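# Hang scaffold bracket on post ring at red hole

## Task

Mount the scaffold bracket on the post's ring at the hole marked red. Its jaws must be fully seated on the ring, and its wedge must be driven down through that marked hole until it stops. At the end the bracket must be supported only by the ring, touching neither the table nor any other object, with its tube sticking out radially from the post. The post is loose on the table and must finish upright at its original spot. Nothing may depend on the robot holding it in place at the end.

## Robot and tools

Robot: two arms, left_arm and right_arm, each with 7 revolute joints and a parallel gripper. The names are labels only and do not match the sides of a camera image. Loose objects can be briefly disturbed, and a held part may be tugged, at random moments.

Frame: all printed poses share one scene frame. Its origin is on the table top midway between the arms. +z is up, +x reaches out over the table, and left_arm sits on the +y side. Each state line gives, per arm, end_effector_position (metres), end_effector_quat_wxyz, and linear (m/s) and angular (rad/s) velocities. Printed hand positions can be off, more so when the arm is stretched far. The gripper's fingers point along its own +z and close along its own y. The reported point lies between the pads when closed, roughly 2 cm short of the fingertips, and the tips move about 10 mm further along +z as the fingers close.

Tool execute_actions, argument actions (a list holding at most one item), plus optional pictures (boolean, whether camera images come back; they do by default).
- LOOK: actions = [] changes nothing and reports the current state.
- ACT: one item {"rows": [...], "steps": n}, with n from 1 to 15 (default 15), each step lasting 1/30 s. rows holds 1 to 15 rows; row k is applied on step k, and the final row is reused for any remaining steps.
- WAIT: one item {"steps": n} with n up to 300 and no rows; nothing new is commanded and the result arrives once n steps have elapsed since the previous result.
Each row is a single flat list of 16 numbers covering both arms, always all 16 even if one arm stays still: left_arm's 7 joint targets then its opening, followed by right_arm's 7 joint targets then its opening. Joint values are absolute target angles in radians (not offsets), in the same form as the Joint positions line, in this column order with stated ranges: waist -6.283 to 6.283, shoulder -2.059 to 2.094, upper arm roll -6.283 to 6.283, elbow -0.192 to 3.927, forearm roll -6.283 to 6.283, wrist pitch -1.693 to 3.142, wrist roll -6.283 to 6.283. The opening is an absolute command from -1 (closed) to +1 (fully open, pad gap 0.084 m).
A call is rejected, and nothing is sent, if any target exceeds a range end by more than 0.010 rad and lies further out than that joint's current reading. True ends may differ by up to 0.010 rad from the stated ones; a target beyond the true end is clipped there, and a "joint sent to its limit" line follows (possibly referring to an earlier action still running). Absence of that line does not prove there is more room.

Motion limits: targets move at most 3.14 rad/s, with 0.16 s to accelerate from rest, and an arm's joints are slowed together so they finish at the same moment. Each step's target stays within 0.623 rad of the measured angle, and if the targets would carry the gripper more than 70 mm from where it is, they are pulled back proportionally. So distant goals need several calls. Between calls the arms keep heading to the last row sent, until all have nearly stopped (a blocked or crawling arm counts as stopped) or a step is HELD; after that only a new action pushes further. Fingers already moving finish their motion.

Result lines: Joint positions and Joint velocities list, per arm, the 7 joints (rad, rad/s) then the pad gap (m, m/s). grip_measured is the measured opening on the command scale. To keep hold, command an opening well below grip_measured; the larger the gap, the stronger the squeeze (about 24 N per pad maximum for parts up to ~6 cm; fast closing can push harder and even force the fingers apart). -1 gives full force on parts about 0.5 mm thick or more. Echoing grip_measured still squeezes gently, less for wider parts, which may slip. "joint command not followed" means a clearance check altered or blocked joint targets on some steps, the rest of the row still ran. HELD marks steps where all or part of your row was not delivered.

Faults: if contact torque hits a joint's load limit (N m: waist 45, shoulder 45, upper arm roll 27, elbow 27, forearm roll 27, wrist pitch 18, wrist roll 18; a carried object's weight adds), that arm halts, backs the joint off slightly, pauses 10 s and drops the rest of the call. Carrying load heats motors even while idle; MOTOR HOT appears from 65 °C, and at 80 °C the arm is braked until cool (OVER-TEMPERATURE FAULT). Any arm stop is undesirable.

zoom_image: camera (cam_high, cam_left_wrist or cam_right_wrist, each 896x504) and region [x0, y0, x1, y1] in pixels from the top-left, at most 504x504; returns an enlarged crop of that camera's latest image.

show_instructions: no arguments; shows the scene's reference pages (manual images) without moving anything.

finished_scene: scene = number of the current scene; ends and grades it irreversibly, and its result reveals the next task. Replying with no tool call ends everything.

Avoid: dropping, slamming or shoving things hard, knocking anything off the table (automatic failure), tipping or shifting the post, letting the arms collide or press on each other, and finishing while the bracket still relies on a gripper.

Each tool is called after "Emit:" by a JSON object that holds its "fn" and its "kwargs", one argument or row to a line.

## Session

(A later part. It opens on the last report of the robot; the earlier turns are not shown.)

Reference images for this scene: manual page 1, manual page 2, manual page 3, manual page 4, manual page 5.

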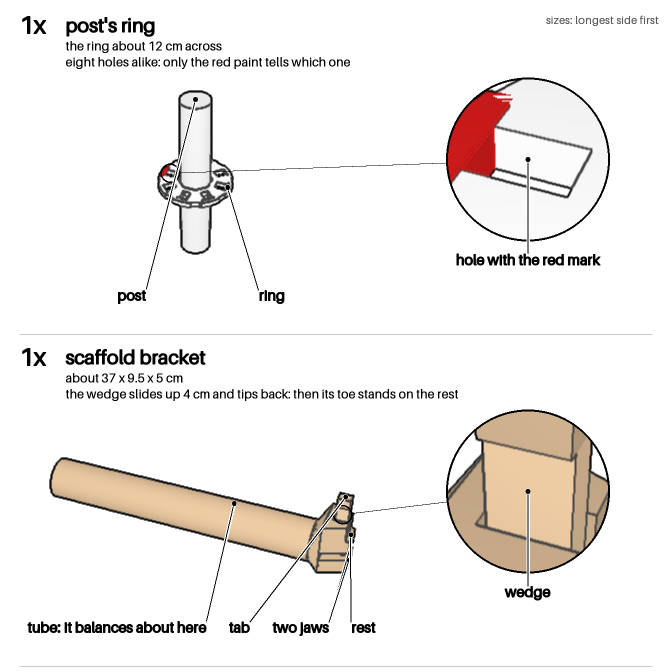

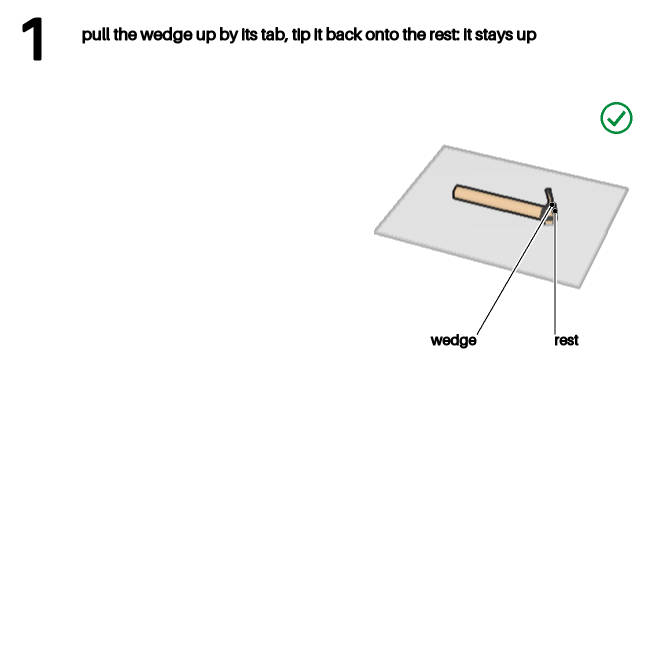

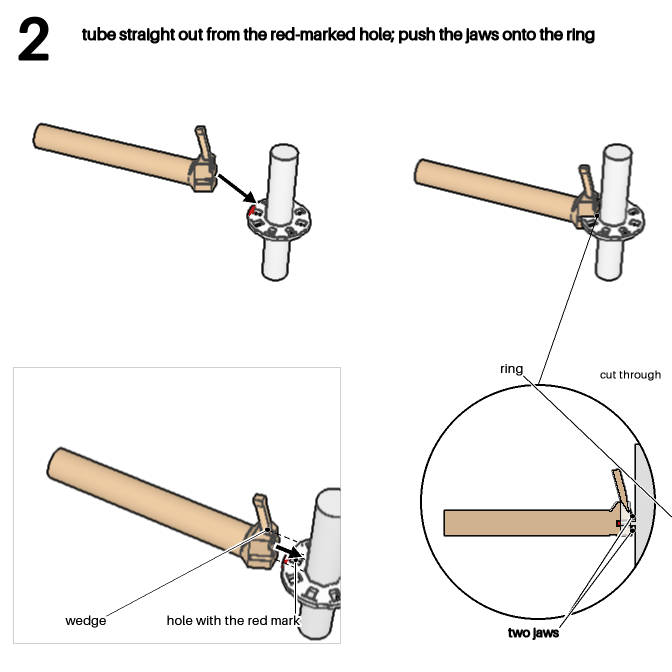

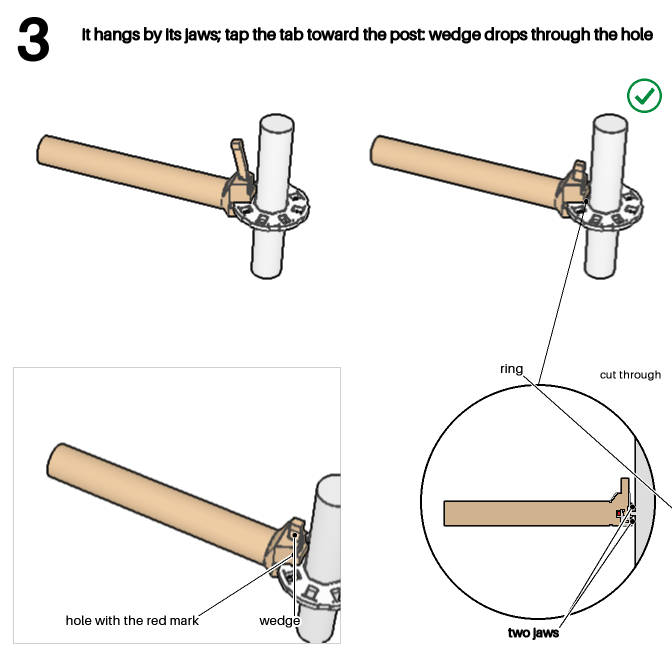

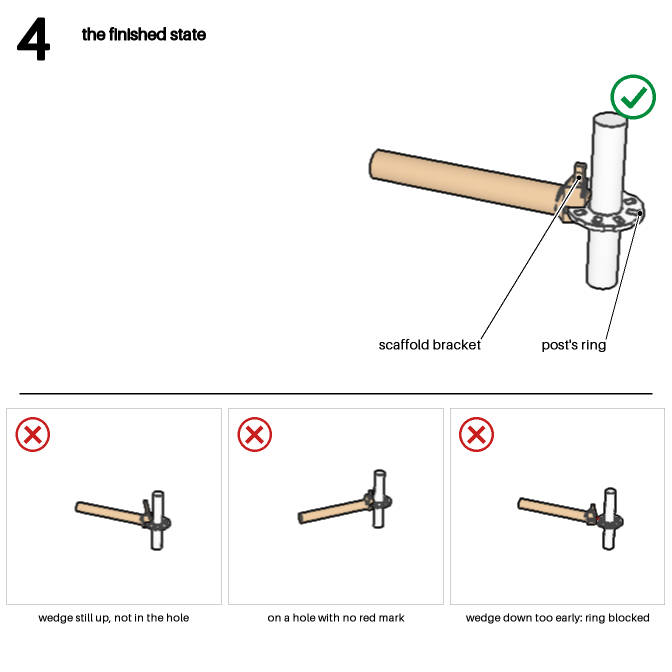

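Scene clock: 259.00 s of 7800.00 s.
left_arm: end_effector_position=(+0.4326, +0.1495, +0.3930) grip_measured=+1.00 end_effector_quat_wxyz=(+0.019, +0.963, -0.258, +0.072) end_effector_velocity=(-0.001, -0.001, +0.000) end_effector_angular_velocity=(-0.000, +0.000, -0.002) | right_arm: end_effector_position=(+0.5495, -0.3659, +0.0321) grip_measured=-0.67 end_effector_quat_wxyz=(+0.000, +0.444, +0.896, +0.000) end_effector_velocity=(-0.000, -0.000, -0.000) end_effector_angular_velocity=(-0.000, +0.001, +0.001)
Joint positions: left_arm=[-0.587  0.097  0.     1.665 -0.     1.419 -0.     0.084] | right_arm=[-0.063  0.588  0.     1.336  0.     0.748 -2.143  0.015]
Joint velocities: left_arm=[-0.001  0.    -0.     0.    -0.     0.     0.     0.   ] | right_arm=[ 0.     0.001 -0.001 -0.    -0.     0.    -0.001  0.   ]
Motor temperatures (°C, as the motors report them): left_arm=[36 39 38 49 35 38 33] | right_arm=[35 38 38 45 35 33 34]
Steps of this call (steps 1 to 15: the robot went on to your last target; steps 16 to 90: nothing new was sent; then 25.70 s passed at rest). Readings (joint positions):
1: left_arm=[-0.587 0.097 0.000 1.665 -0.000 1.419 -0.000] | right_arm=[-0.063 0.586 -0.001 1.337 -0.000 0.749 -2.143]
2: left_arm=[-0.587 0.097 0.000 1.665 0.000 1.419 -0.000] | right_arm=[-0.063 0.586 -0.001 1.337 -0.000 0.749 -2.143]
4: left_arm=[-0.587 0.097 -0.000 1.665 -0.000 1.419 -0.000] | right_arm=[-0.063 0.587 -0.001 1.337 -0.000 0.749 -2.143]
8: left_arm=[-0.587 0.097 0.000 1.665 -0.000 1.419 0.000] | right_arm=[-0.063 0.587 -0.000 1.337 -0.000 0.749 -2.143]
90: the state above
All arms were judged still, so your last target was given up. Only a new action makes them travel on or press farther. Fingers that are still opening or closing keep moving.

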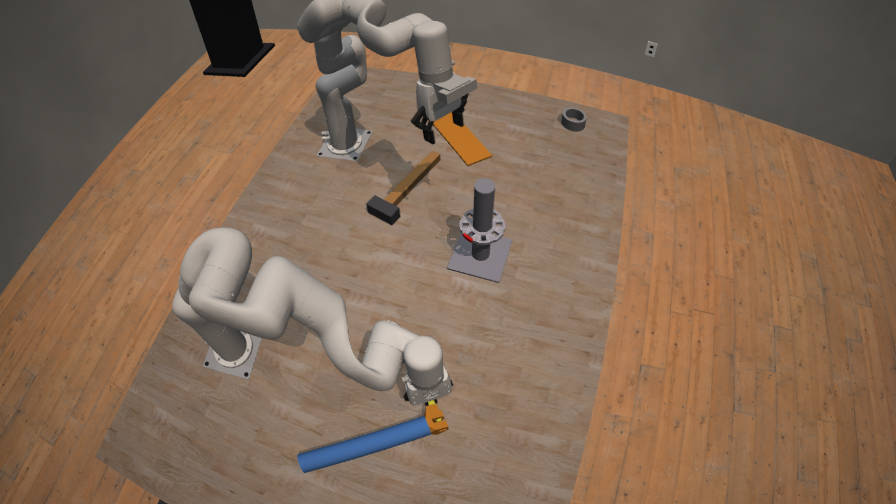

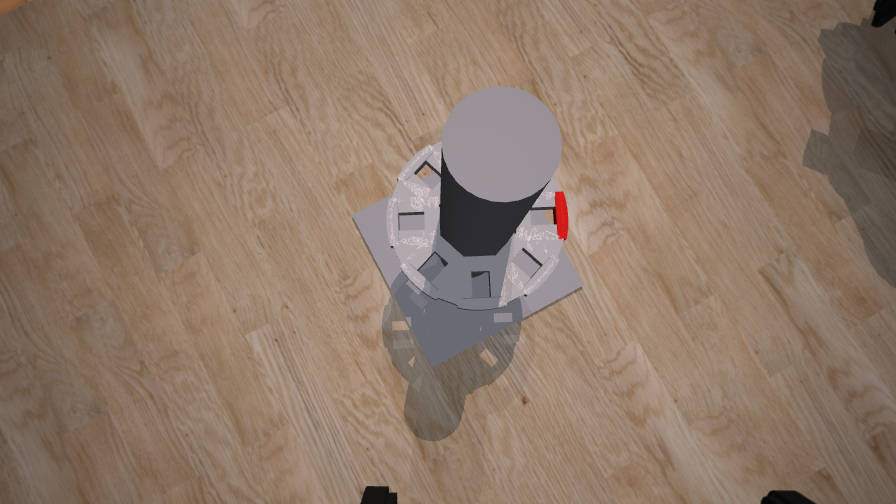

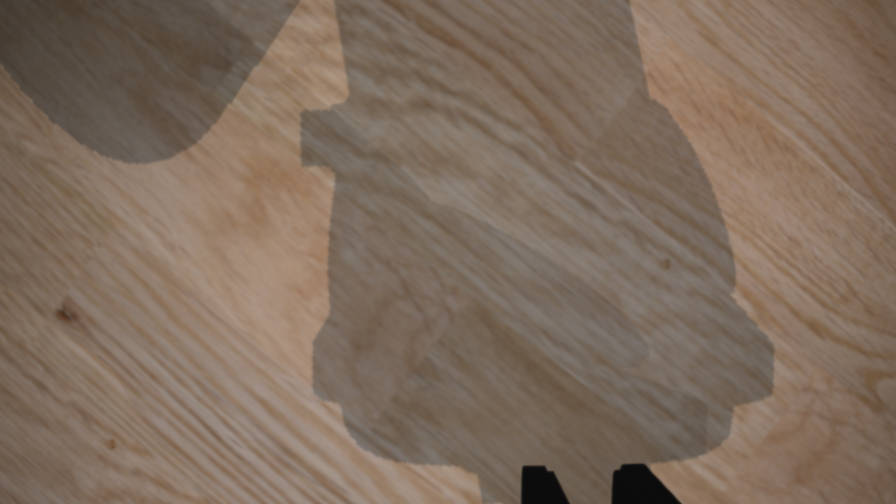

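Emit:
{"fn": "show_instructions", "kwargs": {

}}

Reference images for this scene: manual page 1, manual page 2, manual page 3, manual page 4, manual page 5.

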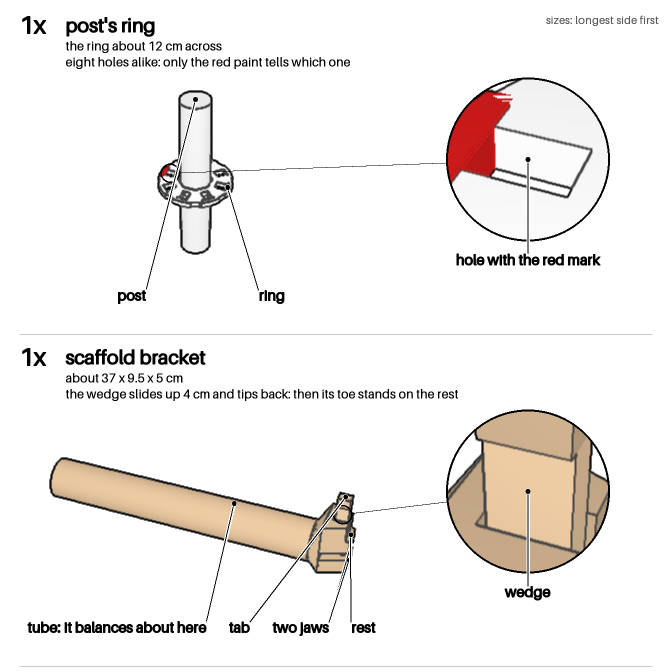

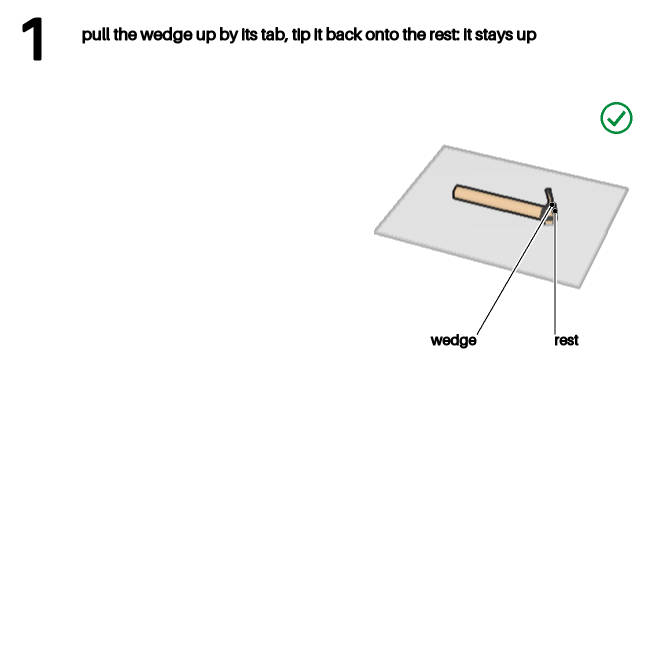

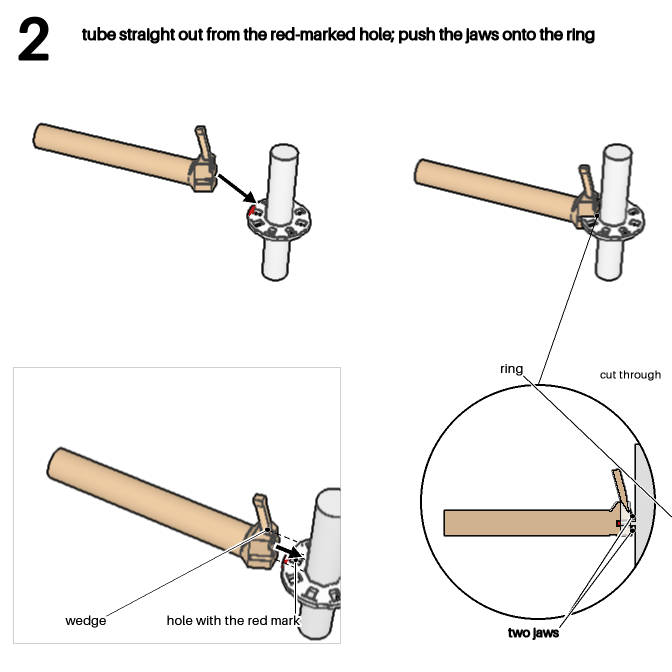

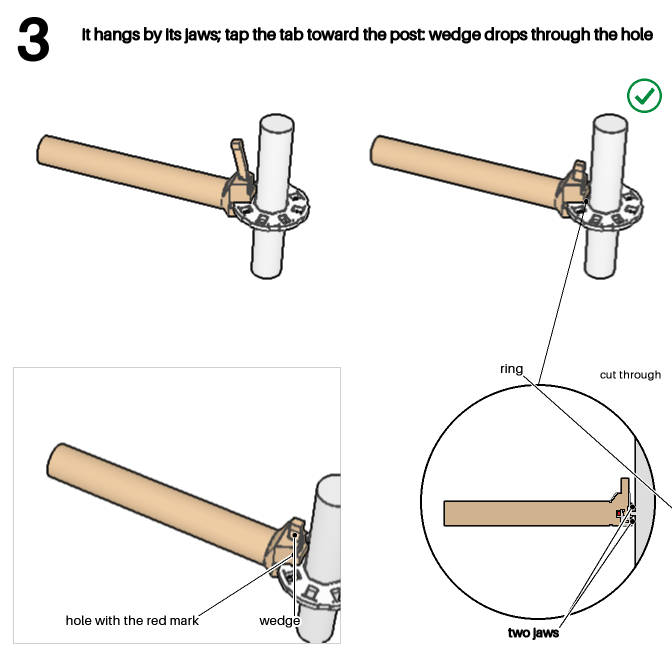

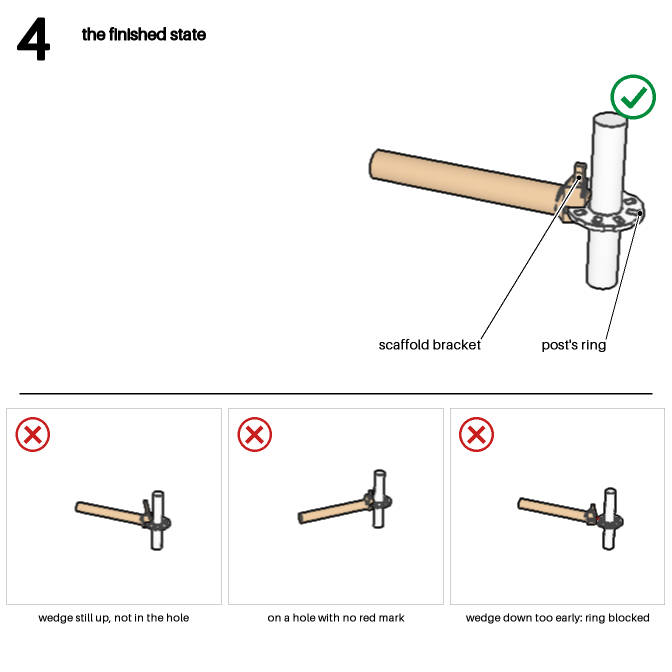

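Emit:
{"fn": "execute_actions", "kwargs": {
  "actions": [
    {"rows":[[-0.587,0.0966,0,1.6653,0,1.4187,0,1,-0.0637,0.5850,0,1.3383,0,0.7532,-2.1437,-0.76],[-0.587,0.0966,0,1.6653,0,1.4187,0,1,-0.0651,0.5812,0,1.3415,0,0.7603,-2.1451,-0.76],[-0.587,0.0966,0,1.6653,0,1.4187,0,1,-0.0669,0.5761,0,1.3458,0,0.7697,-2.1469,-0.76],[-0.587,0.0966,0,1.6653,0,1.4187,0,1,-0.0687,0.5710,0,1.3501,0,0.7791,-2.1487,-0.76],[-0.587,0.0966,0,1.6653,0,1.4187,0,1,-0.0706,0.5659,0,1.3545,0,0.7886,-2.1506,-0.76],[-0.587,0.0966,0,1.6653,0,1.4187,0,1,-0.0724,0.5608,0,1.3588,0,0.7980,-2.1524,-0.76],[-0.587,0.0966,0,1.6653,0,1.4187,0,1,-0.0742,0.5557,0,1.3631,0,0.8074,-2.1542,-0.76],[-0.587,0.0966,0,1.6653,0,1.4187,0,1,-0.0770,0.5540,0,1.3701,0,0.8161,-2.1570,-0.76],[-0.587,0.0966,0,1.6653,0,1.4187,0,1,-0.0799,0.5523,0,1.3770,0,0.8248,-2.1599,-0.76],[-0.587,0.0966,0,1.6653,0,1.4187,0,1,-0.0827,0.5505,0,1.3840,0,0.8334,-2.1627,-0.76],[-0.587,0.0966,0,1.6653,0,1.4187,0,1,-0.0855,0.5488,0,1.3909,0,0.8421,-2.1655,-0.76],[-0.587,0.0966,0,1.6653,0,1.4187,0,1,-0.0883,0.5471,0,1.3979,0,0.8508,-2.1683,-0.76],[-0.587,0.0966,0,1.6653,0,1.4187,0,1,-0.0912,0.5454,0,1.4048,0,0.8595,-2.1712,-0.76],[-0.587,0.0966,0,1.6653,0,1.4187,0,1,-0.0932,0.5441,0,1.4098,0,0.8657,-2.1732,-0.76],[-0.587,0.0966,0,1.6653,0,1.4187,0,1,-0.0944,0.5434,0,1.4128,0,0.8694,-2.1744,-0.76]],"steps":15}
  ]
}}

Scene clock: 287.03 s of 7800.00 s.
left_arm: end_effector_position=(+0.4326, +0.1495, +0.3930) grip_measured=+1.00 end_effector_quat_wxyz=(+0.019, +0.963, -0.258, +0.072) end_effector_velocity=(+0.000, +0.000, +0.000) end_effector_angular_velocity=(-0.000, -0.001, +0.001) | right_arm: end_effector_position=(+0.5591, -0.3800, +0.0683) grip_measured=-0.67 end_effector_quat_wxyz=(-0.001, +0.444, +0.896, -0.001) end_effector_velocity=(+0.042, -0.040, +0.096) end_effector_angular_velocity=(+0.003, -0.037, -0.005)
Joint positions: left_arm=[-0.587  0.097  0.     1.665  0.     1.419  0.     0.084] | right_arm=[-0.088  0.549 -0.001  1.394  0.     0.847 -2.167  0.015]
Joint velocities: left_arm=[-0.     0.     0.001  0.001  0.     0.     0.     0.   ] | right_arm=[-0.074 -0.064  0.001  0.197  0.     0.223 -0.068 -0.   ]
Motor temperatures (°C, as the motors report them): left_arm=[36 39 38 49 35 39 33] | right_arm=[35 38 38 45 35 33 34]
Steps of this call (steps 1 to 90: nothing new was sent; then 24.53 s passed at rest; steps 91 to 105: all 15 steps of this action). Readings (joint positions):
91: left_arm=[-0.587 0.097 -0.000 1.665 0.000 1.419 -0.000] | right_arm=[-0.063 0.588 0.000 1.336 0.000 0.749 -2.143]
92: left_arm=[-0.587 0.097 0.000 1.665 -0.000 1.419 -0.000] | right_arm=[-0.063 0.587 0.000 1.337 0.000 0.750 -2.143]
94: left_arm=[-0.587 0.097 0.000 1.665 -0.000 1.419 0.000] | right_arm=[-0.064 0.586 0.002 1.338 0.000 0.757 -2.145]
98: left_arm=[-0.587 0.097 0.000 1.665 0.000 1.419 0.000] | right_arm=[-0.069 0.573 0.003 1.348 0.000 0.787 -2.150]
105: the state above

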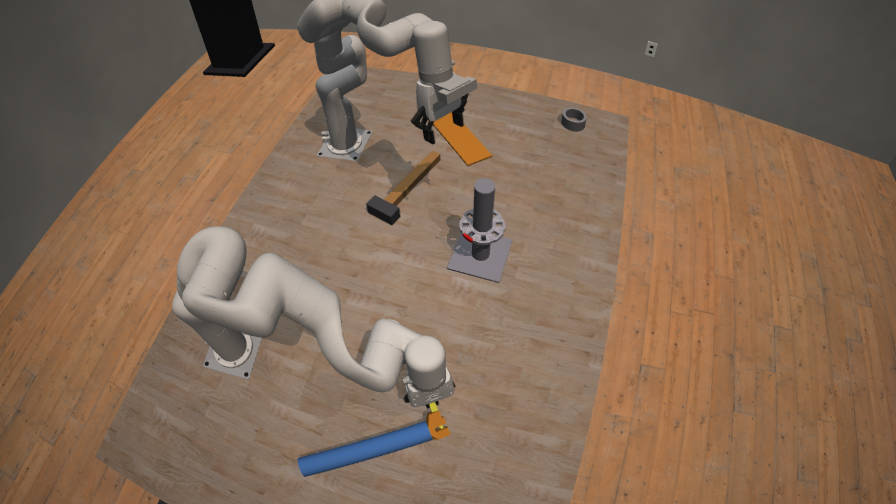

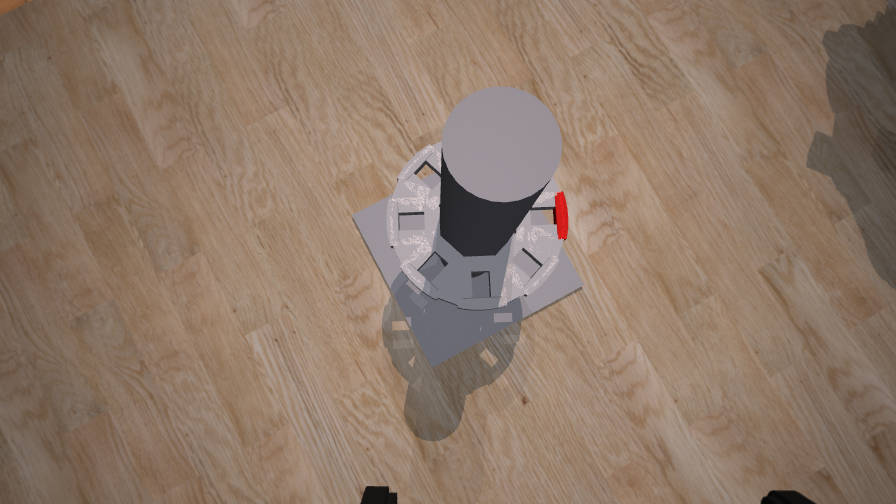

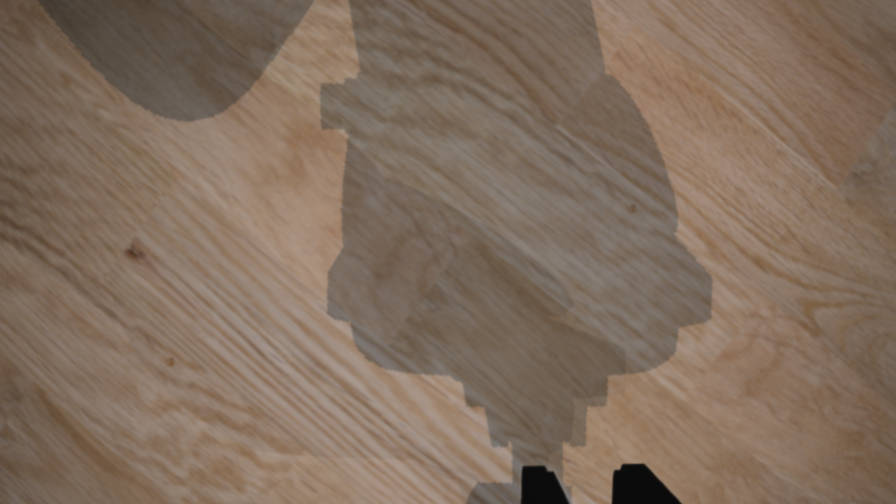

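Emit:
{"fn": "zoom_image", "kwargs": {
  "camera": "cam_high",
  "region": [280, 360, 500, 490]
}}

Region (280, 360, 500, 490) of cam_high's 896x504 image, scaled by 2.291, with more detail than that image has; it fills the top 298 rows of this view, and the rest is white.

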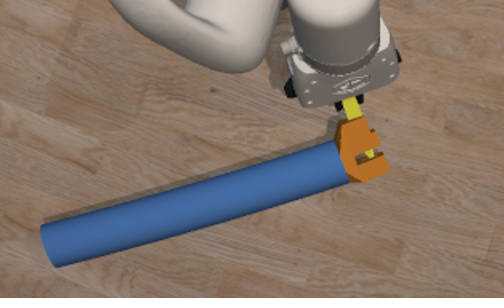

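Emit:
{"fn": "execute_actions", "kwargs": {
  "actions": [
    {"rows":[[-0.587,0.0966,0,1.6653,0,1.4187,0,1,-0.0961,0.5441,0,1.4171,0,0.8730,-2.1761,-0.76],[-0.587,0.0966,0,1.6653,0,1.4187,0,1,-0.0999,0.5457,0,1.4270,0,0.8813,-2.1799,-0.76],[-0.587,0.0966,0,1.6653,0,1.4187,0,1,-0.1043,0.5475,0,1.4383,0,0.8908,-2.1843,-0.76],[-0.587,0.0966,0,1.6653,0,1.4187,0,1,-0.1088,0.5494,0,1.4497,0,0.9003,-2.1888,-0.76],[-0.587,0.0966,0,1.6653,0,1.4187,0,1,-0.1132,0.5512,0,1.4610,0,0.9098,-2.1932,-0.76],[-0.587,0.0966,0,1.6653,0,1.4187,0,1,-0.1176,0.5531,0,1.4724,0,0.9193,-2.1976,-0.76],[-0.587,0.0966,0,1.6653,0,1.4187,0,1,-0.1220,0.5549,0,1.4837,0,0.9288,-2.2020,-0.76],[-0.587,0.0966,0,1.6653,0,1.4187,0,1,-0.1264,0.5595,0,1.4958,0,0.9364,-2.2064,-0.76],[-0.587,0.0966,0,1.6653,0,1.4187,0,1,-0.1309,0.5640,0,1.5080,0,0.9439,-2.2109,-0.76],[-0.587,0.0966,0,1.6653,0,1.4187,0,1,-0.1353,0.5686,0,1.5201,0,0.9515,-2.2153,-0.76],[-0.587,0.0966,0,1.6653,0,1.4187,0,1,-0.1398,0.5732,0,1.5323,0,0.9591,-2.2198,-0.76],[-0.587,0.0966,0,1.6653,0,1.4187,0,1,-0.1442,0.5777,0,1.5444,0,0.9667,-2.2242,-0.76],[-0.587,0.0966,0,1.6653,0,1.4187,0,1,-0.1486,0.5823,0,1.5565,0,0.9742,-2.2286,-0.76],[-0.587,0.0966,0,1.6653,0,1.4187,0,1,-0.1518,0.5855,0,1.5652,0,0.9797,-2.2318,-0.76],[-0.587,0.0966,0,1.6653,0,1.4187,0,1,-0.1537,0.5875,0,1.5704,0,0.9829,-2.2337,-0.76]],"steps":15}
  ],
  "pictures": false
}}

Emit:
{"fn": "execute_actions", "kwargs": {
  "actions": [
    {"steps":10}
  ]
}}

Scene clock: 321.43 s of 7800.00 s.
left_arm: end_effector_position=(+0.4326, +0.1495, +0.3930) grip_measured=+1.00 end_effector_quat_wxyz=(+0.019, +0.963, -0.258, +0.072) end_effector_velocity=(-0.000, -0.000, +0.000) end_effector_angular_velocity=(+0.000, -0.000, -0.001) | right_arm: end_effector_position=(+0.5845, -0.4116, +0.1010) grip_measured=-0.66 end_effector_quat_wxyz=(+0.001, +0.444, +0.896, +0.000) end_effector_velocity=(+0.052, -0.073, +0.039) end_effector_angular_velocity=(+0.000, +0.004, -0.003)
Joint positions: left_arm=[-0.587  0.097 -0.     1.665  0.     1.419 -0.     0.084] | right_arm=[-0.142  0.575 -0.     1.539 -0.     0.962 -2.222  0.015]
Joint velocities: left_arm=[ 0.     0.    -0.001  0.     0.    -0.     0.     0.   ] | right_arm=[-0.121  0.124  0.     0.323  0.     0.203 -0.118  0.   ]
Motor temperatures (°C, as the motors report them): left_arm=[36 39 38 49 35 39 33] | right_arm=[35 39 38 47 35 33 34]
Steps of this call (steps 1 to 30: the robot went on to your last target; steps 31 to 90: nothing new was sent; then 30.90 s passed at rest; steps 91 to 105: all 15 steps of this action). Readings (joint positions):
91: left_arm=[-0.587 0.097 -0.000 1.665 -0.000 1.419 0.000] | right_arm=[-0.094 0.543 -0.000 1.413 0.000 0.870 -2.174]
92: left_arm=[-0.587 0.097 0.000 1.665 0.000 1.419 0.000] | right_arm=[-0.095 0.544 0.000 1.414 0.000 0.871 -2.175]
94: left_arm=[-0.587 0.097 -0.000 1.665 -0.000 1.419 -0.000] | right_arm=[-0.098 0.545 0.001 1.422 0.000 0.878 -2.178]
98: left_arm=[-0.587 0.097 -0.000 1.665 -0.000 1.419 -0.000] | right_arm=[-0.112 0.551 0.000 1.459 0.000 0.907 -2.192]
105: the state above

Scene clock: 321.77 s of 7800.00 s.
left_arm: end_effector_position=(+0.4326, +0.1495, +0.3930) grip_measured=+1.00 end_effector_quat_wxyz=(+0.019, +0.963, -0.258, +0.072) end_effector_velocity=(+0.000, -0.000, +0.000) end_effector_angular_velocity=(-0.000, -0.001, +0.000) | right_arm: end_effector_position=(+0.5892, -0.4180, +0.1048) grip_measured=-0.66 end_effector_quat_wxyz=(+0.000, +0.444, +0.896, +0.000) end_effector_velocity=(+0.001, -0.002, +0.001) end_effector_angular_velocity=(+0.000, +0.001, -0.000)
Joint positions: left_arm=[-0.587  0.097  0.     1.665  0.     1.419  0.     0.084] | right_arm=[-0.153  0.587  0.     1.57  -0.     0.982 -2.233  0.015]
Joint velocities: left_arm=[ 0.001  0.    -0.001  0.001  0.    -0.    -0.    -0.   ] | right_arm=[-0.003  0.003 -0.     0.008  0.     0.006 -0.003  0.   ]
Motor temperatures (°C, as the motors report them): left_arm=[36 39 38 49 35 39 33] | right_arm=[35 39 38 47 35 33 34]
Steps of this call (steps 1 to 10: the robot went on to your last target). Readings (joint positions):
1: left_arm=[-0.587 0.097 -0.000 1.665 0.000 1.419 -0.000] | right_arm=[-0.146 0.579 -0.000 1.549 -0.000 0.968 -2.225]
2: left_arm=[-0.587 0.097 0.000 1.665 0.000 1.419 0.000] | right_arm=[-0.149 0.582 -0.001 1.556 0.000 0.973 -2.228]
4: left_arm=[-0.587 0.097 -0.000 1.665 0.000 1.419 -0.000] | right_arm=[-0.152 0.584 -0.001 1.565 0.000 0.978 -2.231]
8: left_arm=[-0.587 0.097 -0.000 1.665 -0.000 1.419 -0.000] | right_arm=[-0.153 0.587 0.000 1.569 -0.000 0.982 -2.233]
10: the state above

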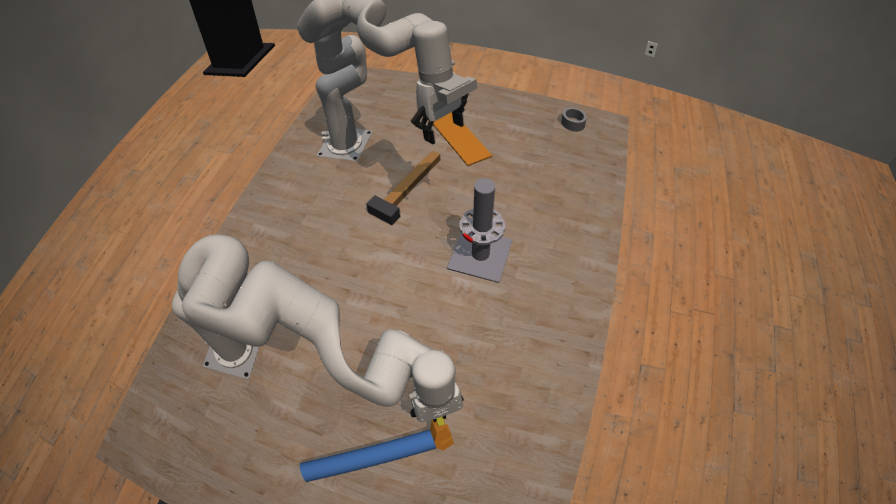

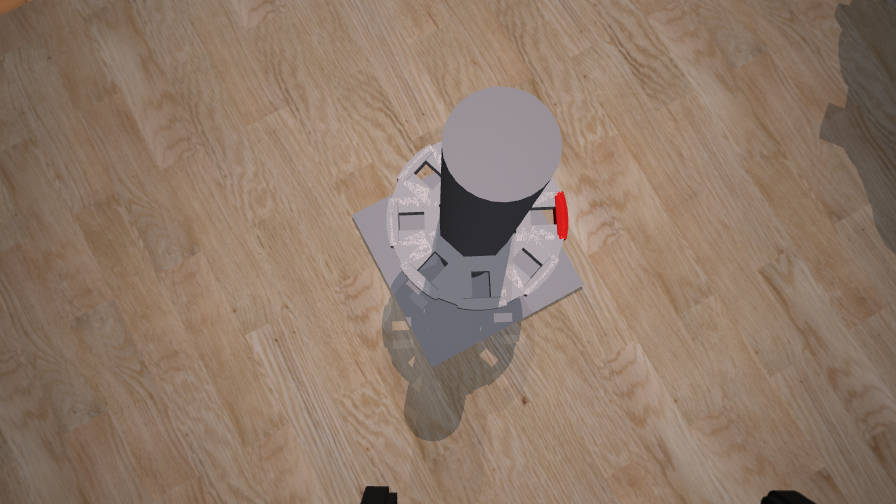

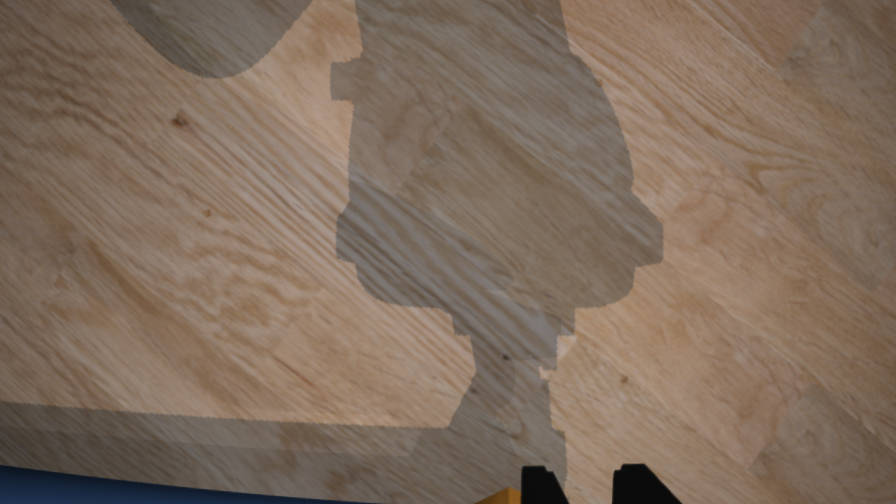

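Emit:
{"fn": "zoom_image", "kwargs": {
  "camera": "cam_high",
  "region": [360, 380, 500, 480]
}}

Region (360, 380, 500, 480) of cam_high's 896x504 image, scaled by 3.600, with more detail than that image has; it fills the top 360 rows of this view, and the rest is white.

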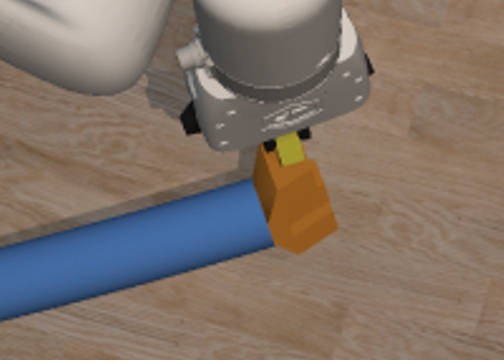

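Emit:
{"fn": "execute_actions", "kwargs": {
  "actions": [
    {"rows":[[-0.587,0.0966,0,1.6653,0,1.4187,0,1,-0.1557,0.5907,0,1.5763,0,0.9856,-2.2357,-0.76],[-0.587,0.0966,0,1.6653,0,1.4187,0,1,-0.1603,0.5983,0,1.5900,0,0.9917,-2.2403,-0.76],[-0.587,0.0966,0,1.6653,0,1.4187,0,1,-0.1656,0.6069,0,1.6057,0,0.9988,-2.2456,-0.76],[-0.587,0.0966,0,1.6653,0,1.4187,0,1,-0.1709,0.6155,0,1.6214,0,1.0059,-2.2509,-0.76],[-0.587,0.0966,0,1.6653,0,1.4187,0,1,-0.1761,0.6242,0,1.6371,0,1.0130,-2.2561,-0.76],[-0.587,0.0966,0,1.6653,0,1.4187,0,1,-0.1814,0.6328,0,1.6528,0,1.0200,-2.2614,-0.76],[-0.587,0.0966,0,1.6653,0,1.4187,0,1,-0.1867,0.6414,0,1.6685,0,1.0271,-2.2667,-0.76],[-0.587,0.0966,0,1.6653,0,1.4187,0,1,-0.1902,0.6490,0,1.6801,0,1.0311,-2.2702,-0.76],[-0.587,0.0966,0,1.6653,0,1.4187,0,1,-0.1937,0.6566,0,1.6916,0,1.0351,-2.2737,-0.76],[-0.587,0.0966,0,1.6653,0,1.4187,0,1,-0.1972,0.6642,0,1.7032,0,1.0391,-2.2772,-0.76],[-0.587,0.0966,0,1.6653,0,1.4187,0,1,-0.2004,0.6711,0,1.7138,0,1.0427,-2.2804,-0.76],[-0.587,0.0966,0,1.6653,0,1.4187,0,1,-0.2033,0.6774,0,1.7234,0,1.0460,-2.2833,-0.76],[-0.587,0.0966,0,1.6653,0,1.4187,0,1,-0.2054,0.6818,0,1.7302,0,1.0483,-2.2854,-0.76],[-0.587,0.0966,0,1.6653,0,1.4187,0,1,-0.2066,0.6844,0,1.7341,0,1.0497,-2.2866,-0.76],[-0.587,0.0966,0,1.6653,0,1.4187,0,1,-0.2071,0.6856,0,1.7360,0,1.0503,-2.2871,-0.76]],"steps":15}
  ],
  "pictures": false
}}

Emit:
{"fn": "execute_actions", "kwargs": {
  "actions": [
    {"steps":10}
  ]
}}

Emit:
{"fn": "zoom_image", "kwargs": {
  "camera": "cam_high",
  "region": [360, 390, 500, 490]
}}

Scene clock: 355.97 s of 7800.00 s.
left_arm: end_effector_position=(+0.4326, +0.1495, +0.3930) grip_measured=+1.00 end_effector_quat_wxyz=(+0.019, +0.963, -0.258, +0.072) end_effector_velocity=(-0.000, -0.000, -0.000) end_effector_angular_velocity=(+0.000, +0.000, -0.002) | right_arm: end_effector_position=(+0.6130, -0.4492, +0.1067) grip_measured=-0.66 end_effector_quat_wxyz=(+0.001, +0.444, +0.896, +0.000) end_effector_velocity=(+0.033, -0.042, -0.012) end_effector_angular_velocity=(+0.004, +0.010, +0.007)
Joint positions: left_arm=[-0.587  0.097 -0.     1.665 -0.     1.419 -0.     0.084] | right_arm=[-0.201  0.672 -0.001  1.716  0.     1.042 -2.281  0.015]
Joint velocities: left_arm=[-0.001 -0.    -0.001 -0.001  0.    -0.     0.001 -0.   ] | right_arm=[-0.068  0.156  0.005  0.227  0.001  0.081 -0.072  0.   ]
Motor temperatures (°C, as the motors report them): left_arm=[36 39 38 49 35 39 33] | right_arm=[35 39 38 48 35 33 34]
Steps of this call (steps 1 to 30: the robot went on to your last target; steps 31 to 90: nothing new was sent; then 30.70 s passed at rest; steps 91 to 105: all 15 steps of this action). Readings (joint positions):
91: left_arm=[-0.587 0.097 0.000 1.665 -0.000 1.419 -0.000] | right_arm=[-0.154 0.588 0.000 1.571 0.000 0.983 -2.234]
92: left_arm=[-0.587 0.097 -0.000 1.665 0.000 1.419 -0.000] | right_arm=[-0.154 0.588 0.000 1.572 -0.000 0.984 -2.234]
94: left_arm=[-0.587 0.097 -0.000 1.665 0.000 1.419 -0.000] | right_arm=[-0.158 0.594 0.000 1.583 -0.000 0.990 -2.238]
98: left_arm=[-0.587 0.097 0.000 1.665 -0.000 1.419 -0.000] | right_arm=[-0.175 0.621 -0.000 1.632 -0.000 1.011 -2.254]
105: the state above

Scene clock: 356.30 s of 7800.00 s.
left_arm: end_effector_position=(+0.4326, +0.1495, +0.3930) grip_measured=+1.00 end_effector_quat_wxyz=(+0.019, +0.963, -0.258, +0.072) end_effector_velocity=(+0.000, -0.000, +0.000) end_effector_angular_velocity=(-0.001, -0.001, -0.000) | right_arm: end_effector_position=(+0.6156, -0.4525, +0.1060) grip_measured=-0.66 end_effector_quat_wxyz=(-0.000, +0.444, +0.896, -0.000) end_effector_velocity=(+0.001, -0.000, -0.000) end_effector_angular_velocity=(+0.002, +0.001, +0.001)
Joint positions: left_arm=[-0.587  0.097 -0.     1.665  0.     1.419  0.     0.084] | right_arm=[-0.207  0.685  0.     1.735 -0.     1.05  -2.287  0.015]
Joint velocities: left_arm=[-0.    -0.     0.     0.001 -0.    -0.    -0.     0.   ] | right_arm=[-0.002  0.004  0.001  0.005  0.001  0.003 -0.003  0.   ]
Motor temperatures (°C, as the motors report them): left_arm=[36 39 38 49 35 39 33] | right_arm=[35 39 38 48 35 33 34]
Steps of this call (steps 1 to 10: the robot went on to your last target). Readings (joint positions):
1: left_arm=[-0.587 0.097 0.000 1.665 -0.000 1.419 0.000] | right_arm=[-0.203 0.677 -0.000 1.722 0.000 1.044 -2.283]
2: left_arm=[-0.587 0.097 -0.000 1.665 -0.000 1.419 0.000] | right_arm=[-0.205 0.680 -0.000 1.727 0.000 1.046 -2.284]
4: left_arm=[-0.587 0.097 0.000 1.665 0.000 1.419 -0.000] | right_arm=[-0.206 0.683 -0.000 1.732 0.000 1.048 -2.286]
8: left_arm=[-0.587 0.097 0.000 1.665 0.000 1.419 0.000] | right_arm=[-0.207 0.685 0.000 1.735 -0.000 1.050 -2.287]
10: the state above

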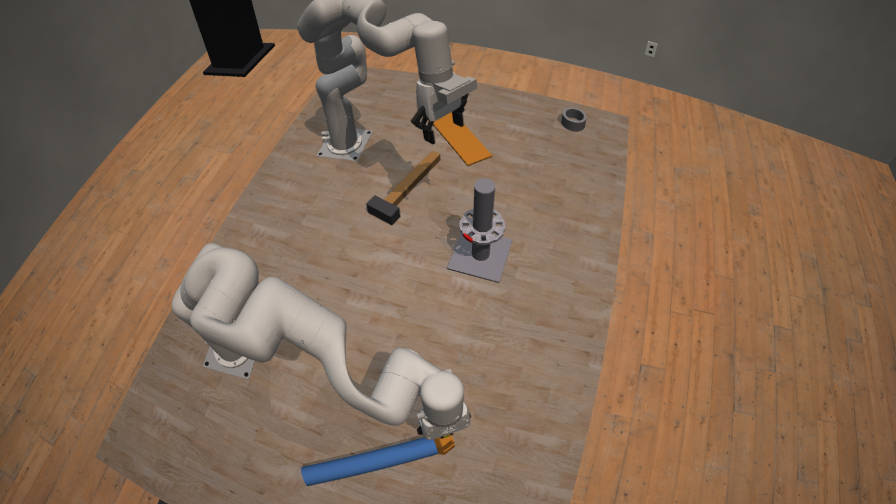

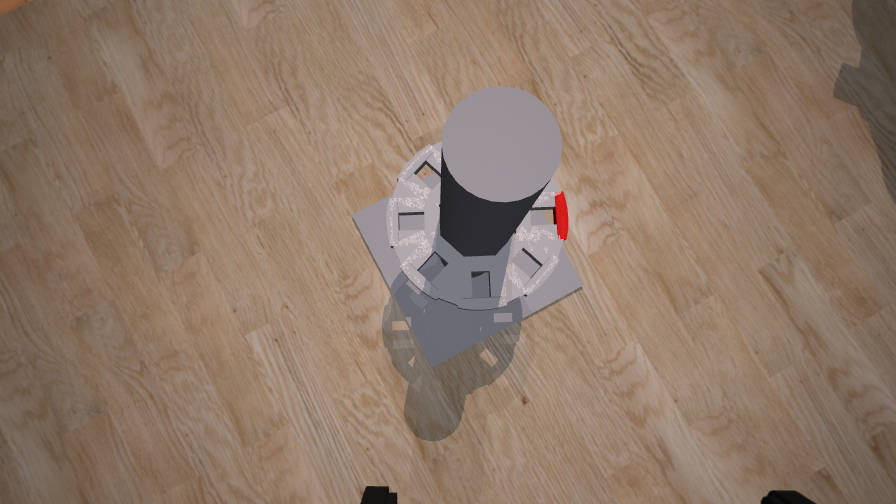

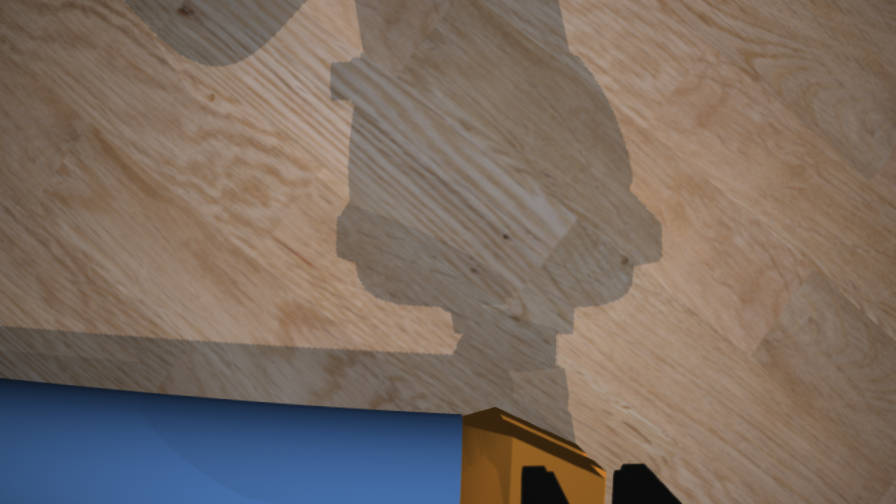

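Region (360, 390, 500, 490) of cam_high's 896x504 image, scaled by 3.600, with more detail than that image has; it fills the top 360 rows of this view, and the rest is white.

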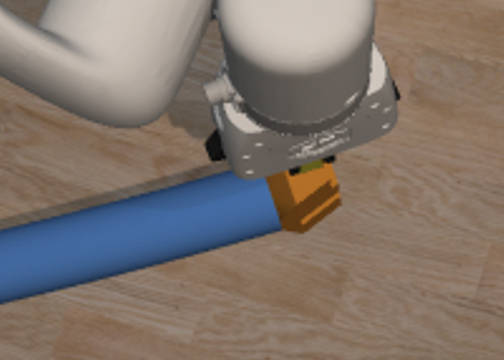

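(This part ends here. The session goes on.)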